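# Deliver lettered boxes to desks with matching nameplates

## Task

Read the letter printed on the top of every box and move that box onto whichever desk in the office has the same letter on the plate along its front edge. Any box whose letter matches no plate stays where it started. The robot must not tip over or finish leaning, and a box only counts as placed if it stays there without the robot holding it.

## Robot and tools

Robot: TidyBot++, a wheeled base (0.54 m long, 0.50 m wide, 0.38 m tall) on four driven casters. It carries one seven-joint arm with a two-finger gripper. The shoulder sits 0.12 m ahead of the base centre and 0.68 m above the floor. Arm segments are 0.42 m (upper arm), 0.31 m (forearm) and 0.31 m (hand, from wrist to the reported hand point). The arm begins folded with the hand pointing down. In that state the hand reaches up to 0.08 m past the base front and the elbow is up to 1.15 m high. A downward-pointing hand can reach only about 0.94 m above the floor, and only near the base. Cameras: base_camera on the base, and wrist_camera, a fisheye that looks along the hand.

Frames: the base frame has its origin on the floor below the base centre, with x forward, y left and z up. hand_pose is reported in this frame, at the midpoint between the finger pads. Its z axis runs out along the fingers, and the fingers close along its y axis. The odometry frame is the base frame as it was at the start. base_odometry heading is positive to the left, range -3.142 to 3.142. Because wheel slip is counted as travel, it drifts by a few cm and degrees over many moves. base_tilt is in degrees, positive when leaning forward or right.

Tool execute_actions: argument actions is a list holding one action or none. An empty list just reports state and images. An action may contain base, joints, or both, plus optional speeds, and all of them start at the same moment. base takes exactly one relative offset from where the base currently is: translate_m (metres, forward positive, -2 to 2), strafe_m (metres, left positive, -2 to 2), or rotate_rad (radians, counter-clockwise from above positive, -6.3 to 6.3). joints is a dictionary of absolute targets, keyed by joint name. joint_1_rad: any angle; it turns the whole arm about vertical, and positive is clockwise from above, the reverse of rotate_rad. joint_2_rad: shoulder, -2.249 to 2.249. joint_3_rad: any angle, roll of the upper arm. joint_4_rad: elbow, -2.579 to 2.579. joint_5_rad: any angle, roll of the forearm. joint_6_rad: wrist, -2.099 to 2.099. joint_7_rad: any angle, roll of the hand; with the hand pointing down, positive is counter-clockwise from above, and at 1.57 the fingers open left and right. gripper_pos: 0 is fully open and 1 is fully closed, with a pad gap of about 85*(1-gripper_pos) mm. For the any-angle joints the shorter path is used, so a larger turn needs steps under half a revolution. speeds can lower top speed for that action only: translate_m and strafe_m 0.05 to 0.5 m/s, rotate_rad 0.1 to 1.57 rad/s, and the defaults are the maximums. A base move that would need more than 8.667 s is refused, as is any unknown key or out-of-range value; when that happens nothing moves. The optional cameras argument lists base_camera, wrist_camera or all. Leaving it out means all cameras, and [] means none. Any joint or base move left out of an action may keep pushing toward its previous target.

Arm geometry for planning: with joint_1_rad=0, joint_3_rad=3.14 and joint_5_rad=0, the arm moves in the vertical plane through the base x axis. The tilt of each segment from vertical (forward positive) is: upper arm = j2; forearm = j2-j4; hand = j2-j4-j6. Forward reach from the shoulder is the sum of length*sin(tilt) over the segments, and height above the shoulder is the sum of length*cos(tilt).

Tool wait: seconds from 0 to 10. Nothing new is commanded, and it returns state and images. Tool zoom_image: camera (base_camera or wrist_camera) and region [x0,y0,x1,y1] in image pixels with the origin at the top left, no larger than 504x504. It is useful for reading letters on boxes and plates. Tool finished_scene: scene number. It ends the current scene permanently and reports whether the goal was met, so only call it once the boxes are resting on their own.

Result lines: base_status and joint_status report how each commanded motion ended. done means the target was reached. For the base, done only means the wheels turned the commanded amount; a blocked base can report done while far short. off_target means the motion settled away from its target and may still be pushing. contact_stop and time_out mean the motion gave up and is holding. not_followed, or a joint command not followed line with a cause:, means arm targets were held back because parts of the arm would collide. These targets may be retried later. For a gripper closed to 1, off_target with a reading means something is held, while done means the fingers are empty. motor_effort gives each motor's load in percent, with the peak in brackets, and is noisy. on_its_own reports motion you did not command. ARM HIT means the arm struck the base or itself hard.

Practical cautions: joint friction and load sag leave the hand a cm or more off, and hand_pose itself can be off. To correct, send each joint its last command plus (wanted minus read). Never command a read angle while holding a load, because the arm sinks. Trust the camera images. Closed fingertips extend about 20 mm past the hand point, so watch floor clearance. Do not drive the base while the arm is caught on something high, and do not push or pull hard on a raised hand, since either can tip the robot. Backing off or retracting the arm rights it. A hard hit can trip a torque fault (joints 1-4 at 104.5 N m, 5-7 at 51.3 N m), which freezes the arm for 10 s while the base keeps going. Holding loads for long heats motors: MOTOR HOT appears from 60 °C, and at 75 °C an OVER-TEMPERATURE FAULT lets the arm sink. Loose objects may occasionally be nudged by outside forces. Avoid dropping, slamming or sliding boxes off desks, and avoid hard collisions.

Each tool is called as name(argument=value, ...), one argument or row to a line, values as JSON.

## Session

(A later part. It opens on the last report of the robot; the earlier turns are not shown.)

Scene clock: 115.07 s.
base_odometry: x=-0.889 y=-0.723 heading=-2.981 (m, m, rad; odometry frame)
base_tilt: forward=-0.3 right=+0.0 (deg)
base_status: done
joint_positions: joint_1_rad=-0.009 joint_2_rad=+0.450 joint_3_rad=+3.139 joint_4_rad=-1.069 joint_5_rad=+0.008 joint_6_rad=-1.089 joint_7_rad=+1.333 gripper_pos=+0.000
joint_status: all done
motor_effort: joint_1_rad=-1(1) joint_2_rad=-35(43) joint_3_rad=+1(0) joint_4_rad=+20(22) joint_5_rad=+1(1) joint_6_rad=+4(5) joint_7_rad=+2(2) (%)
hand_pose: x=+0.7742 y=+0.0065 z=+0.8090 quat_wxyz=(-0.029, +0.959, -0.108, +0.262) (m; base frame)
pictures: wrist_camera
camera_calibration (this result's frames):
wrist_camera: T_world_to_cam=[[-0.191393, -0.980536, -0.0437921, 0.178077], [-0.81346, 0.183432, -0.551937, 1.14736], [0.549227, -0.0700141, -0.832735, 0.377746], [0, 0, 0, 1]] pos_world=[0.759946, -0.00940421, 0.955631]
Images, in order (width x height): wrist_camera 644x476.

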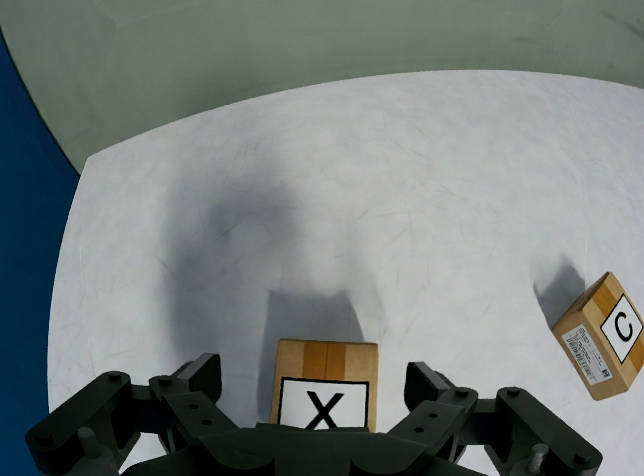

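execute_actions(
  actions=[
    {"base":{"strafe_m":-0.004},"joints":{"joint_4_rad":-1.25,"joint_6_rad":-0.88}},
  ],
  cameras=["wrist_camera"],
)

execute_actions(
  actions=[
    {"joints":{"gripper_pos":1}},
  ],
  cameras=[],
)

execute_actions(
  actions=[
    {"base":{"strafe_m":-0.15},"speeds":{"strafe_m":0.1},"joints":{"joint_2_rad":0.1}},
  ],
)

Scene clock: 118.60 s.
base_odometry: x=-0.890 y=-0.720 heading=-2.981 (m, m, rad; odometry frame)
base_tilt: forward=-0.3 right=+0.0 (deg)
base_status: done
joint_positions: joint_1_rad=-0.008 joint_2_rad=+0.451 joint_3_rad=+3.139 joint_4_rad=-1.243 joint_5_rad=+0.008 joint_6_rad=-0.915 joint_7_rad=+1.333 gripper_pos=+0.000
joint_status: all done
motor_effort: joint_1_rad=+0(6) joint_2_rad=-36(37) joint_3_rad=+1(2) joint_4_rad=+20(21) joint_5_rad=+1(2) joint_6_rad=+4(5) joint_7_rad=+2(2) (%)
hand_pose: x=+0.7724 y=+0.0059 z=+0.7538 quat_wxyz=(-0.029, +0.959, -0.108, +0.262) (m; base frame)
pictures: wrist_camera
camera_calibration (this result's frames):
wrist_camera: T_world_to_cam=[[-0.191483, -0.980518, -0.043799, 0.174761], [-0.813962, 0.183576, -0.55115, 1.11535], [0.548453, -0.069885, -0.833256, 0.333758], [0, 0, 0, 1]] pos_world=[0.758264, -0.0100698, 0.900484]
Images, in order (width x height): wrist_camera 644x476.

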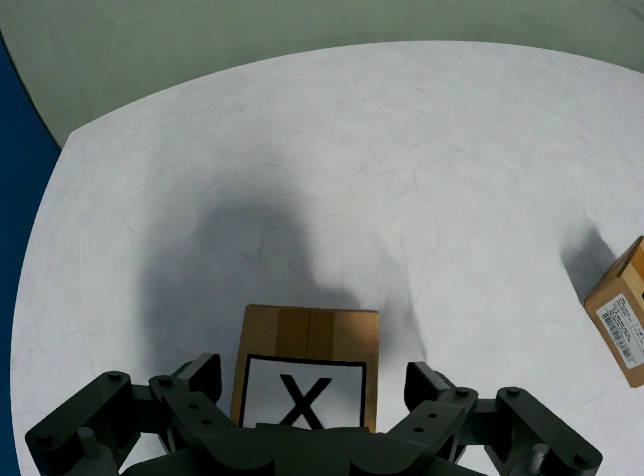

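Scene clock: 119.70 s.
base_odometry: x=-0.890 y=-0.720 heading=-2.981 (m, m, rad; odometry frame)
base_tilt: forward=-0.3 right=+0.0 (deg)
base_status: not commanded
joint_positions: joint_1_rad=-0.008 joint_2_rad=+0.449 joint_3_rad=+3.139 joint_4_rad=-1.244 joint_5_rad=+0.008 joint_6_rad=-0.912 joint_7_rad=+1.333 gripper_pos=+0.352
joint_status: gripper_pos off_target (ended at +0.352, target +1.000)
motor_effort: joint_1_rad=-1(0) joint_2_rad=-34(37) joint_3_rad=+1(0) joint_4_rad=+19(21) joint_5_rad=+1(2) joint_6_rad=+3(4) joint_7_rad=+2(1) (%)
hand_pose: x=+0.7727 y=+0.0059 z=+0.7553 quat_wxyz=(-0.030, +0.958, -0.108, +0.264) (m; base frame)
pictures: none
No camera images: the call's "cameras" was empty. Leave "cameras" out to get every camera's image.

Scene clock: 121.77 s.
base_odometry: x=-0.914 y=-0.572 heading=-2.981 (m, m, rad; odometry frame)
base_tilt: forward=-0.3 right=-0.1 (deg)
base_status: done
joint_positions: joint_1_rad=-0.006 joint_2_rad=+0.103 joint_3_rad=+3.139 joint_4_rad=-1.252 joint_5_rad=+0.008 joint_6_rad=-0.912 joint_7_rad=+1.333 gripper_pos=+0.352
joint_status: all done
motor_effort: joint_1_rad=-1(3) joint_2_rad=-26(41) joint_3_rad=+0(1) joint_4_rad=+22(23) joint_5_rad=+1(2) joint_6_rad=+6(7) joint_7_rad=+2(2) (%)
hand_pose: x=+0.7081 y=+0.0044 z=+0.9684 quat_wxyz=(-0.048, +0.900, -0.103, +0.421) (m; base frame)
pictures: base_camera, wrist_camera
camera_calibration (this result's frames):
wrist_camera: T_world_to_cam=[[-0.166949, -0.980017, -0.108141, 0.215267], [-0.581232, 0.186419, -0.792097, 1.25005], [0.796428, -0.0693846, -0.60074, 0.146959], [0, 0, 0, 1]] pos_world=[0.645463, -0.0118707, 1.10172]
Images, in order (width x height): base_camera 644x364, wrist_camera 644x476.

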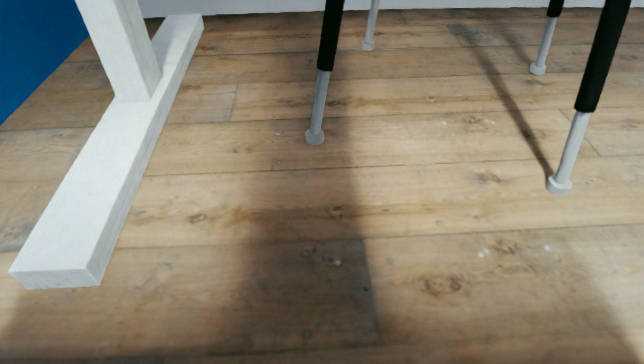

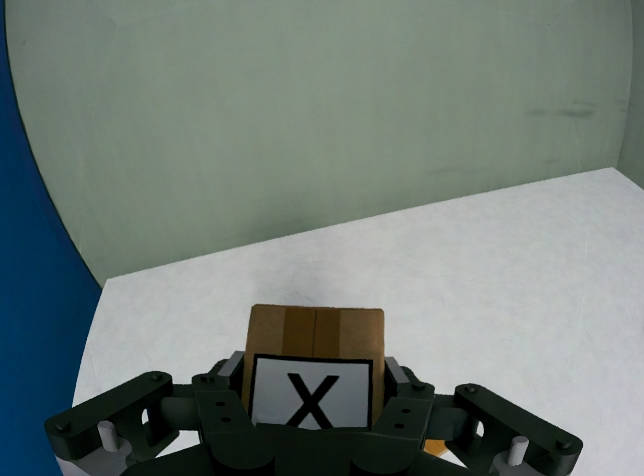

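execute_actions(
  actions=[
    {"base":{"translate_m":-2},"joints":{"joint_2_rad":-0.75,"joint_6_rad":-1.9}},
  ],
  cameras=["base_camera"],
)

execute_actions(
  actions=[
    {"base":{"strafe_m":2},"joints":{"joint_1_rad":-1.5}},
  ],
  cameras=[],
)

execute_actions(
  actions=[
    {"base":{"translate_m":0.7},"joints":{"joint_2_rad":0.0,"joint_6_rad":-1.3}},
  ],
)

Scene clock: 157.77 s.
base_odometry: x=+1.060 y=-0.251 heading=-2.981 (m, m, rad; odometry frame)
base_tilt: forward=-0.3 right=+0.0 (deg)
base_status: done
joint_positions: joint_1_rad=-0.006 joint_2_rad=-0.753 joint_3_rad=+3.139 joint_4_rad=-1.252 joint_5_rad=+0.008 joint_6_rad=-1.874 joint_7_rad=+1.333 gripper_pos=+0.352
joint_status: all done
motor_effort: joint_1_rad=-1(0) joint_2_rad=+13(31) joint_3_rad=+2(1) joint_4_rad=+14(23) joint_5_rad=+1(1) joint_6_rad=+6(7) joint_7_rad=+1(2) (%)
hand_pose: x=+0.1981 y=+0.0002 z=+1.0410 quat_wxyz=(-0.042, +0.921, -0.109, +0.372) (m; base frame)
pictures: base_camera
Images, in order (width x height): base_camera 644x364.

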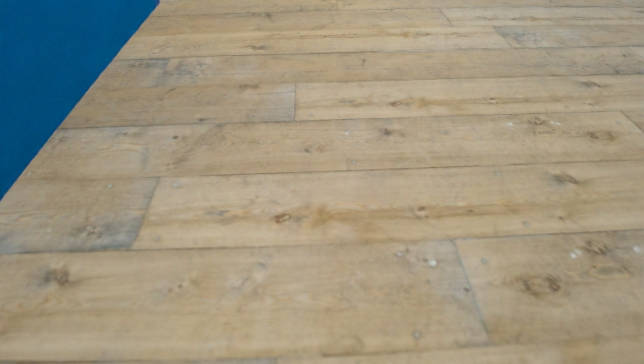

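Scene clock: 163.13 s.
base_odometry: x=+1.380 y=-2.225 heading=-2.981 (m, m, rad; odometry frame)
base_tilt: forward=-0.3 right=+0.0 (deg)
base_status: done
joint_positions: joint_1_rad=-1.482 joint_2_rad=-0.747 joint_3_rad=+3.139 joint_4_rad=-1.252 joint_5_rad=+0.008 joint_6_rad=-1.874 joint_7_rad=+1.333 gripper_pos=+0.352
joint_status: all done
motor_effort: joint_1_rad=-1(1) joint_2_rad=+13(15) joint_3_rad=+1(2) joint_4_rad=+13(14) joint_5_rad=+1(0) joint_6_rad=+7(7) joint_7_rad=+2(2) (%)
hand_pose: x=+0.1265 y=+0.0810 z=+1.0405 quat_wxyz=(-0.280, +0.755, +0.540, +0.245) (m; base frame)
pictures: none
No camera images: the call's "cameras" was empty. Leave "cameras" out to get every camera's image.

Scene clock: 165.90 s.
base_odometry: x=+0.689 y=-2.338 heading=-2.981 (m, m, rad; odometry frame)
base_tilt: forward=-0.3 right=-0.1 (deg)
base_status: done
joint_positions: joint_1_rad=-1.484 joint_2_rad=+0.008 joint_3_rad=+3.139 joint_4_rad=-1.252 joint_5_rad=+0.008 joint_6_rad=-1.336 joint_7_rad=+1.333 gripper_pos=+0.352
joint_status: all done
motor_effort: joint_1_rad=-1(3) joint_2_rad=-21(21) joint_3_rad=+1(3) joint_4_rad=+20(21) joint_5_rad=+1(0) joint_6_rad=+5(6) joint_7_rad=+2(2) (%)
hand_pose: x=+0.1592 y=+0.4623 z=+0.9327 quat_wxyz=(-0.202, +0.782, +0.563, +0.178) (m; base frame)
pictures: base_camera, wrist_camera
camera_calibration (this result's frames):
wrist_camera: T_world_to_cam=[[0.957157, -0.285894, -0.0459792, 0.0107632], [-0.26142, -0.784861, -0.56183, 1.00069], [0.124537, 0.54978, -0.825974, 0.62526], [0, 0, 0, 1]] pos_world=[0.173431, 0.444727, 1.07916]
Images, in order (width x height): base_camera 644x364, wrist_camera 644x476.

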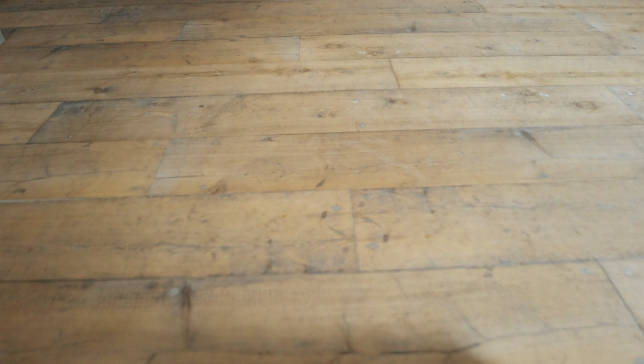

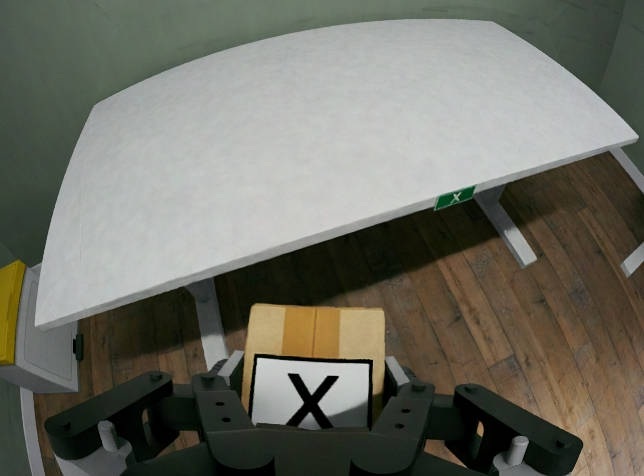

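Edge at y≈0.69.

execute_actions(
  actions=[
    {"base":{"strafe_m":0.22},"joints":{"joint_2_rad":0.2,"joint_6_rad":-0.875}},
  ],
  cameras=[],
)

execute_actions(
  actions=[
    {"joints":{"joint_2_rad":0.435}},
  ],
  cameras=["wrist_camera"],
)

execute_actions(
  actions=[
    {"joints":{"gripper_pos":0}},
  ],
  cameras=[],
)

execute_actions(
  actions=[
    {"joints":{"joint_2_rad":0.0,"joint_1_rad":-0.9}},
  ],
  cameras=["wrist_camera"],
)

Scene clock: 171.70 s.
base_odometry: x=+0.725 y=-2.555 heading=-2.981 (m, m, rad; odometry frame)
base_tilt: forward=-0.3 right=-0.1 (deg)
base_status: done
joint_positions: joint_1_rad=-1.484 joint_2_rad=+0.216 joint_3_rad=+3.139 joint_4_rad=-1.254 joint_5_rad=+0.008 joint_6_rad=-0.906 joint_7_rad=+1.333 gripper_pos=+0.352
joint_status: all done
motor_effort: joint_1_rad=+0(1) joint_2_rad=-30(37) joint_3_rad=+1(0) joint_4_rad=+22(24) joint_5_rad=+1(1) joint_6_rad=+6(6) joint_7_rad=+2(2) (%)
hand_pose: x=+0.1719 y=+0.6165 z=+0.9000 quat_wxyz=(-0.281, +0.752, +0.543, +0.246) (m; base frame)
pictures: none
No camera images: the call's "cameras" was empty. Leave "cameras" out to get every camera's image.

Scene clock: 173.03 s.
base_odometry: x=+0.725 y=-2.555 heading=-2.981 (m, m, rad; odometry frame)
base_tilt: forward=-0.3 right=-0.1 (deg)
base_status: not commanded
joint_positions: joint_1_rad=-1.484 joint_2_rad=+0.442 joint_3_rad=+3.139 joint_4_rad=-1.250 joint_5_rad=+0.008 joint_6_rad=-0.901 joint_7_rad=+1.333 gripper_pos=+0.352
joint_status: all done
motor_effort: joint_1_rad=+0(2) joint_2_rad=-37(41) joint_3_rad=+0(0) joint_4_rad=+21(23) joint_5_rad=+1(0) joint_6_rad=+4(6) joint_7_rad=+2(1) (%)
hand_pose: x=+0.1748 y=+0.6522 z=+0.7590 quat_wxyz=(-0.204, +0.780, +0.564, +0.179) (m; base frame)
pictures: wrist_camera
camera_calibration (this result's frames):
wrist_camera: T_world_to_cam=[[0.958115, -0.282424, -0.0474605, 0.0407849], [-0.258941, -0.783531, -0.564826, 1.05717], [0.122334, 0.553458, -0.823844, 0.371798], [0, 0, 0, 1]] pos_world=[0.189185, 0.634072, 0.905357]
Images, in order (width x height): wrist_camera 644x476.

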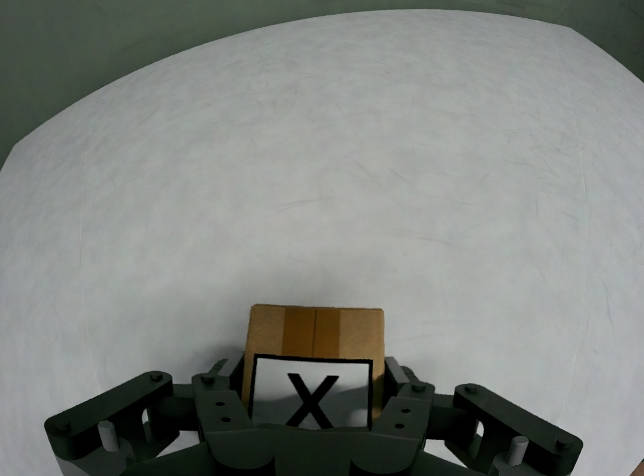

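Scene clock: 174.13 s.
base_odometry: x=+0.725 y=-2.555 heading=-2.981 (m, m, rad; odometry frame)
base_tilt: forward=-0.4 right=-0.1 (deg)
base_status: not commanded
joint_positions: joint_1_rad=-1.484 joint_2_rad=+0.441 joint_3_rad=+3.139 joint_4_rad=-1.250 joint_5_rad=+0.008 joint_6_rad=-0.901 joint_7_rad=+1.333 gripper_pos=+0.000
joint_status: all done
motor_effort: joint_1_rad=-1(0) joint_2_rad=-35(37) joint_3_rad=+1(1) joint_4_rad=+20(21) joint_5_rad=+1(1) joint_6_rad=+4(4) joint_7_rad=+2(1) (%)
hand_pose: x=+0.1748 y=+0.6521 z=+0.7592 quat_wxyz=(-0.204, +0.780, +0.564, +0.179) (m; base frame)
pictures: none
No camera images: the call's "cameras" was empty. Leave "cameras" out to get every camera's image.

Scene clock: 175.97 s.
base_odometry: x=+0.725 y=-2.555 heading=-2.981 (m, m, rad; odometry frame)
base_tilt: forward=-0.3 right=-0.1 (deg)
base_status: not commanded
joint_positions: joint_1_rad=-0.916 joint_2_rad=-0.001 joint_3_rad=+3.142 joint_4_rad=-1.250 joint_5_rad=+0.008 joint_6_rad=-0.901 joint_7_rad=+1.333 gripper_pos=+0.000
joint_status: all done
motor_effort: joint_1_rad=-1(4) joint_2_rad=-21(38) joint_3_rad=+0(1) joint_4_rad=+21(21) joint_5_rad=+1(0) joint_6_rad=+6(7) joint_7_rad=+2(2) (%)
hand_pose: x=+0.4598 y=+0.4425 z=+1.0317 quat_wxyz=(-0.256, +0.829, +0.293, +0.401) (m; base frame)
pictures: wrist_camera
camera_calibration (this result's frames):
wrist_camera: T_world_to_cam=[[0.677405, -0.724413, -0.127862, 0.129014], [-0.446365, -0.266629, -0.854206, 1.2768], [0.584706, 0.635716, -0.503968, 0.0986474], [0, 0, 0, 1]] pos_world=[0.424843, 0.371179, 1.15686]
Images, in order (width x height): wrist_camera 644x476.

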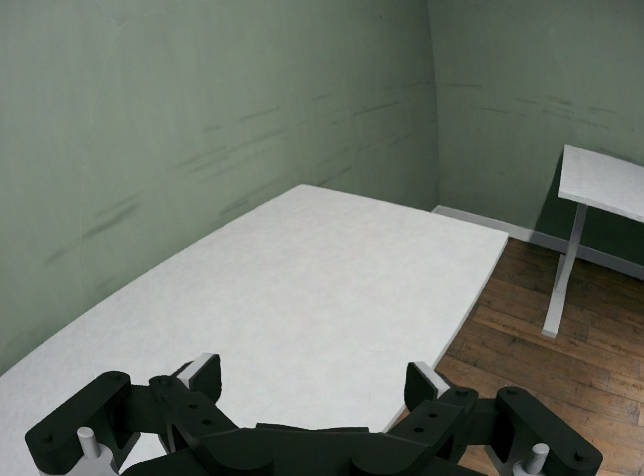

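finished_scene(
  scene=1,
)

The scene is finished: the task was done.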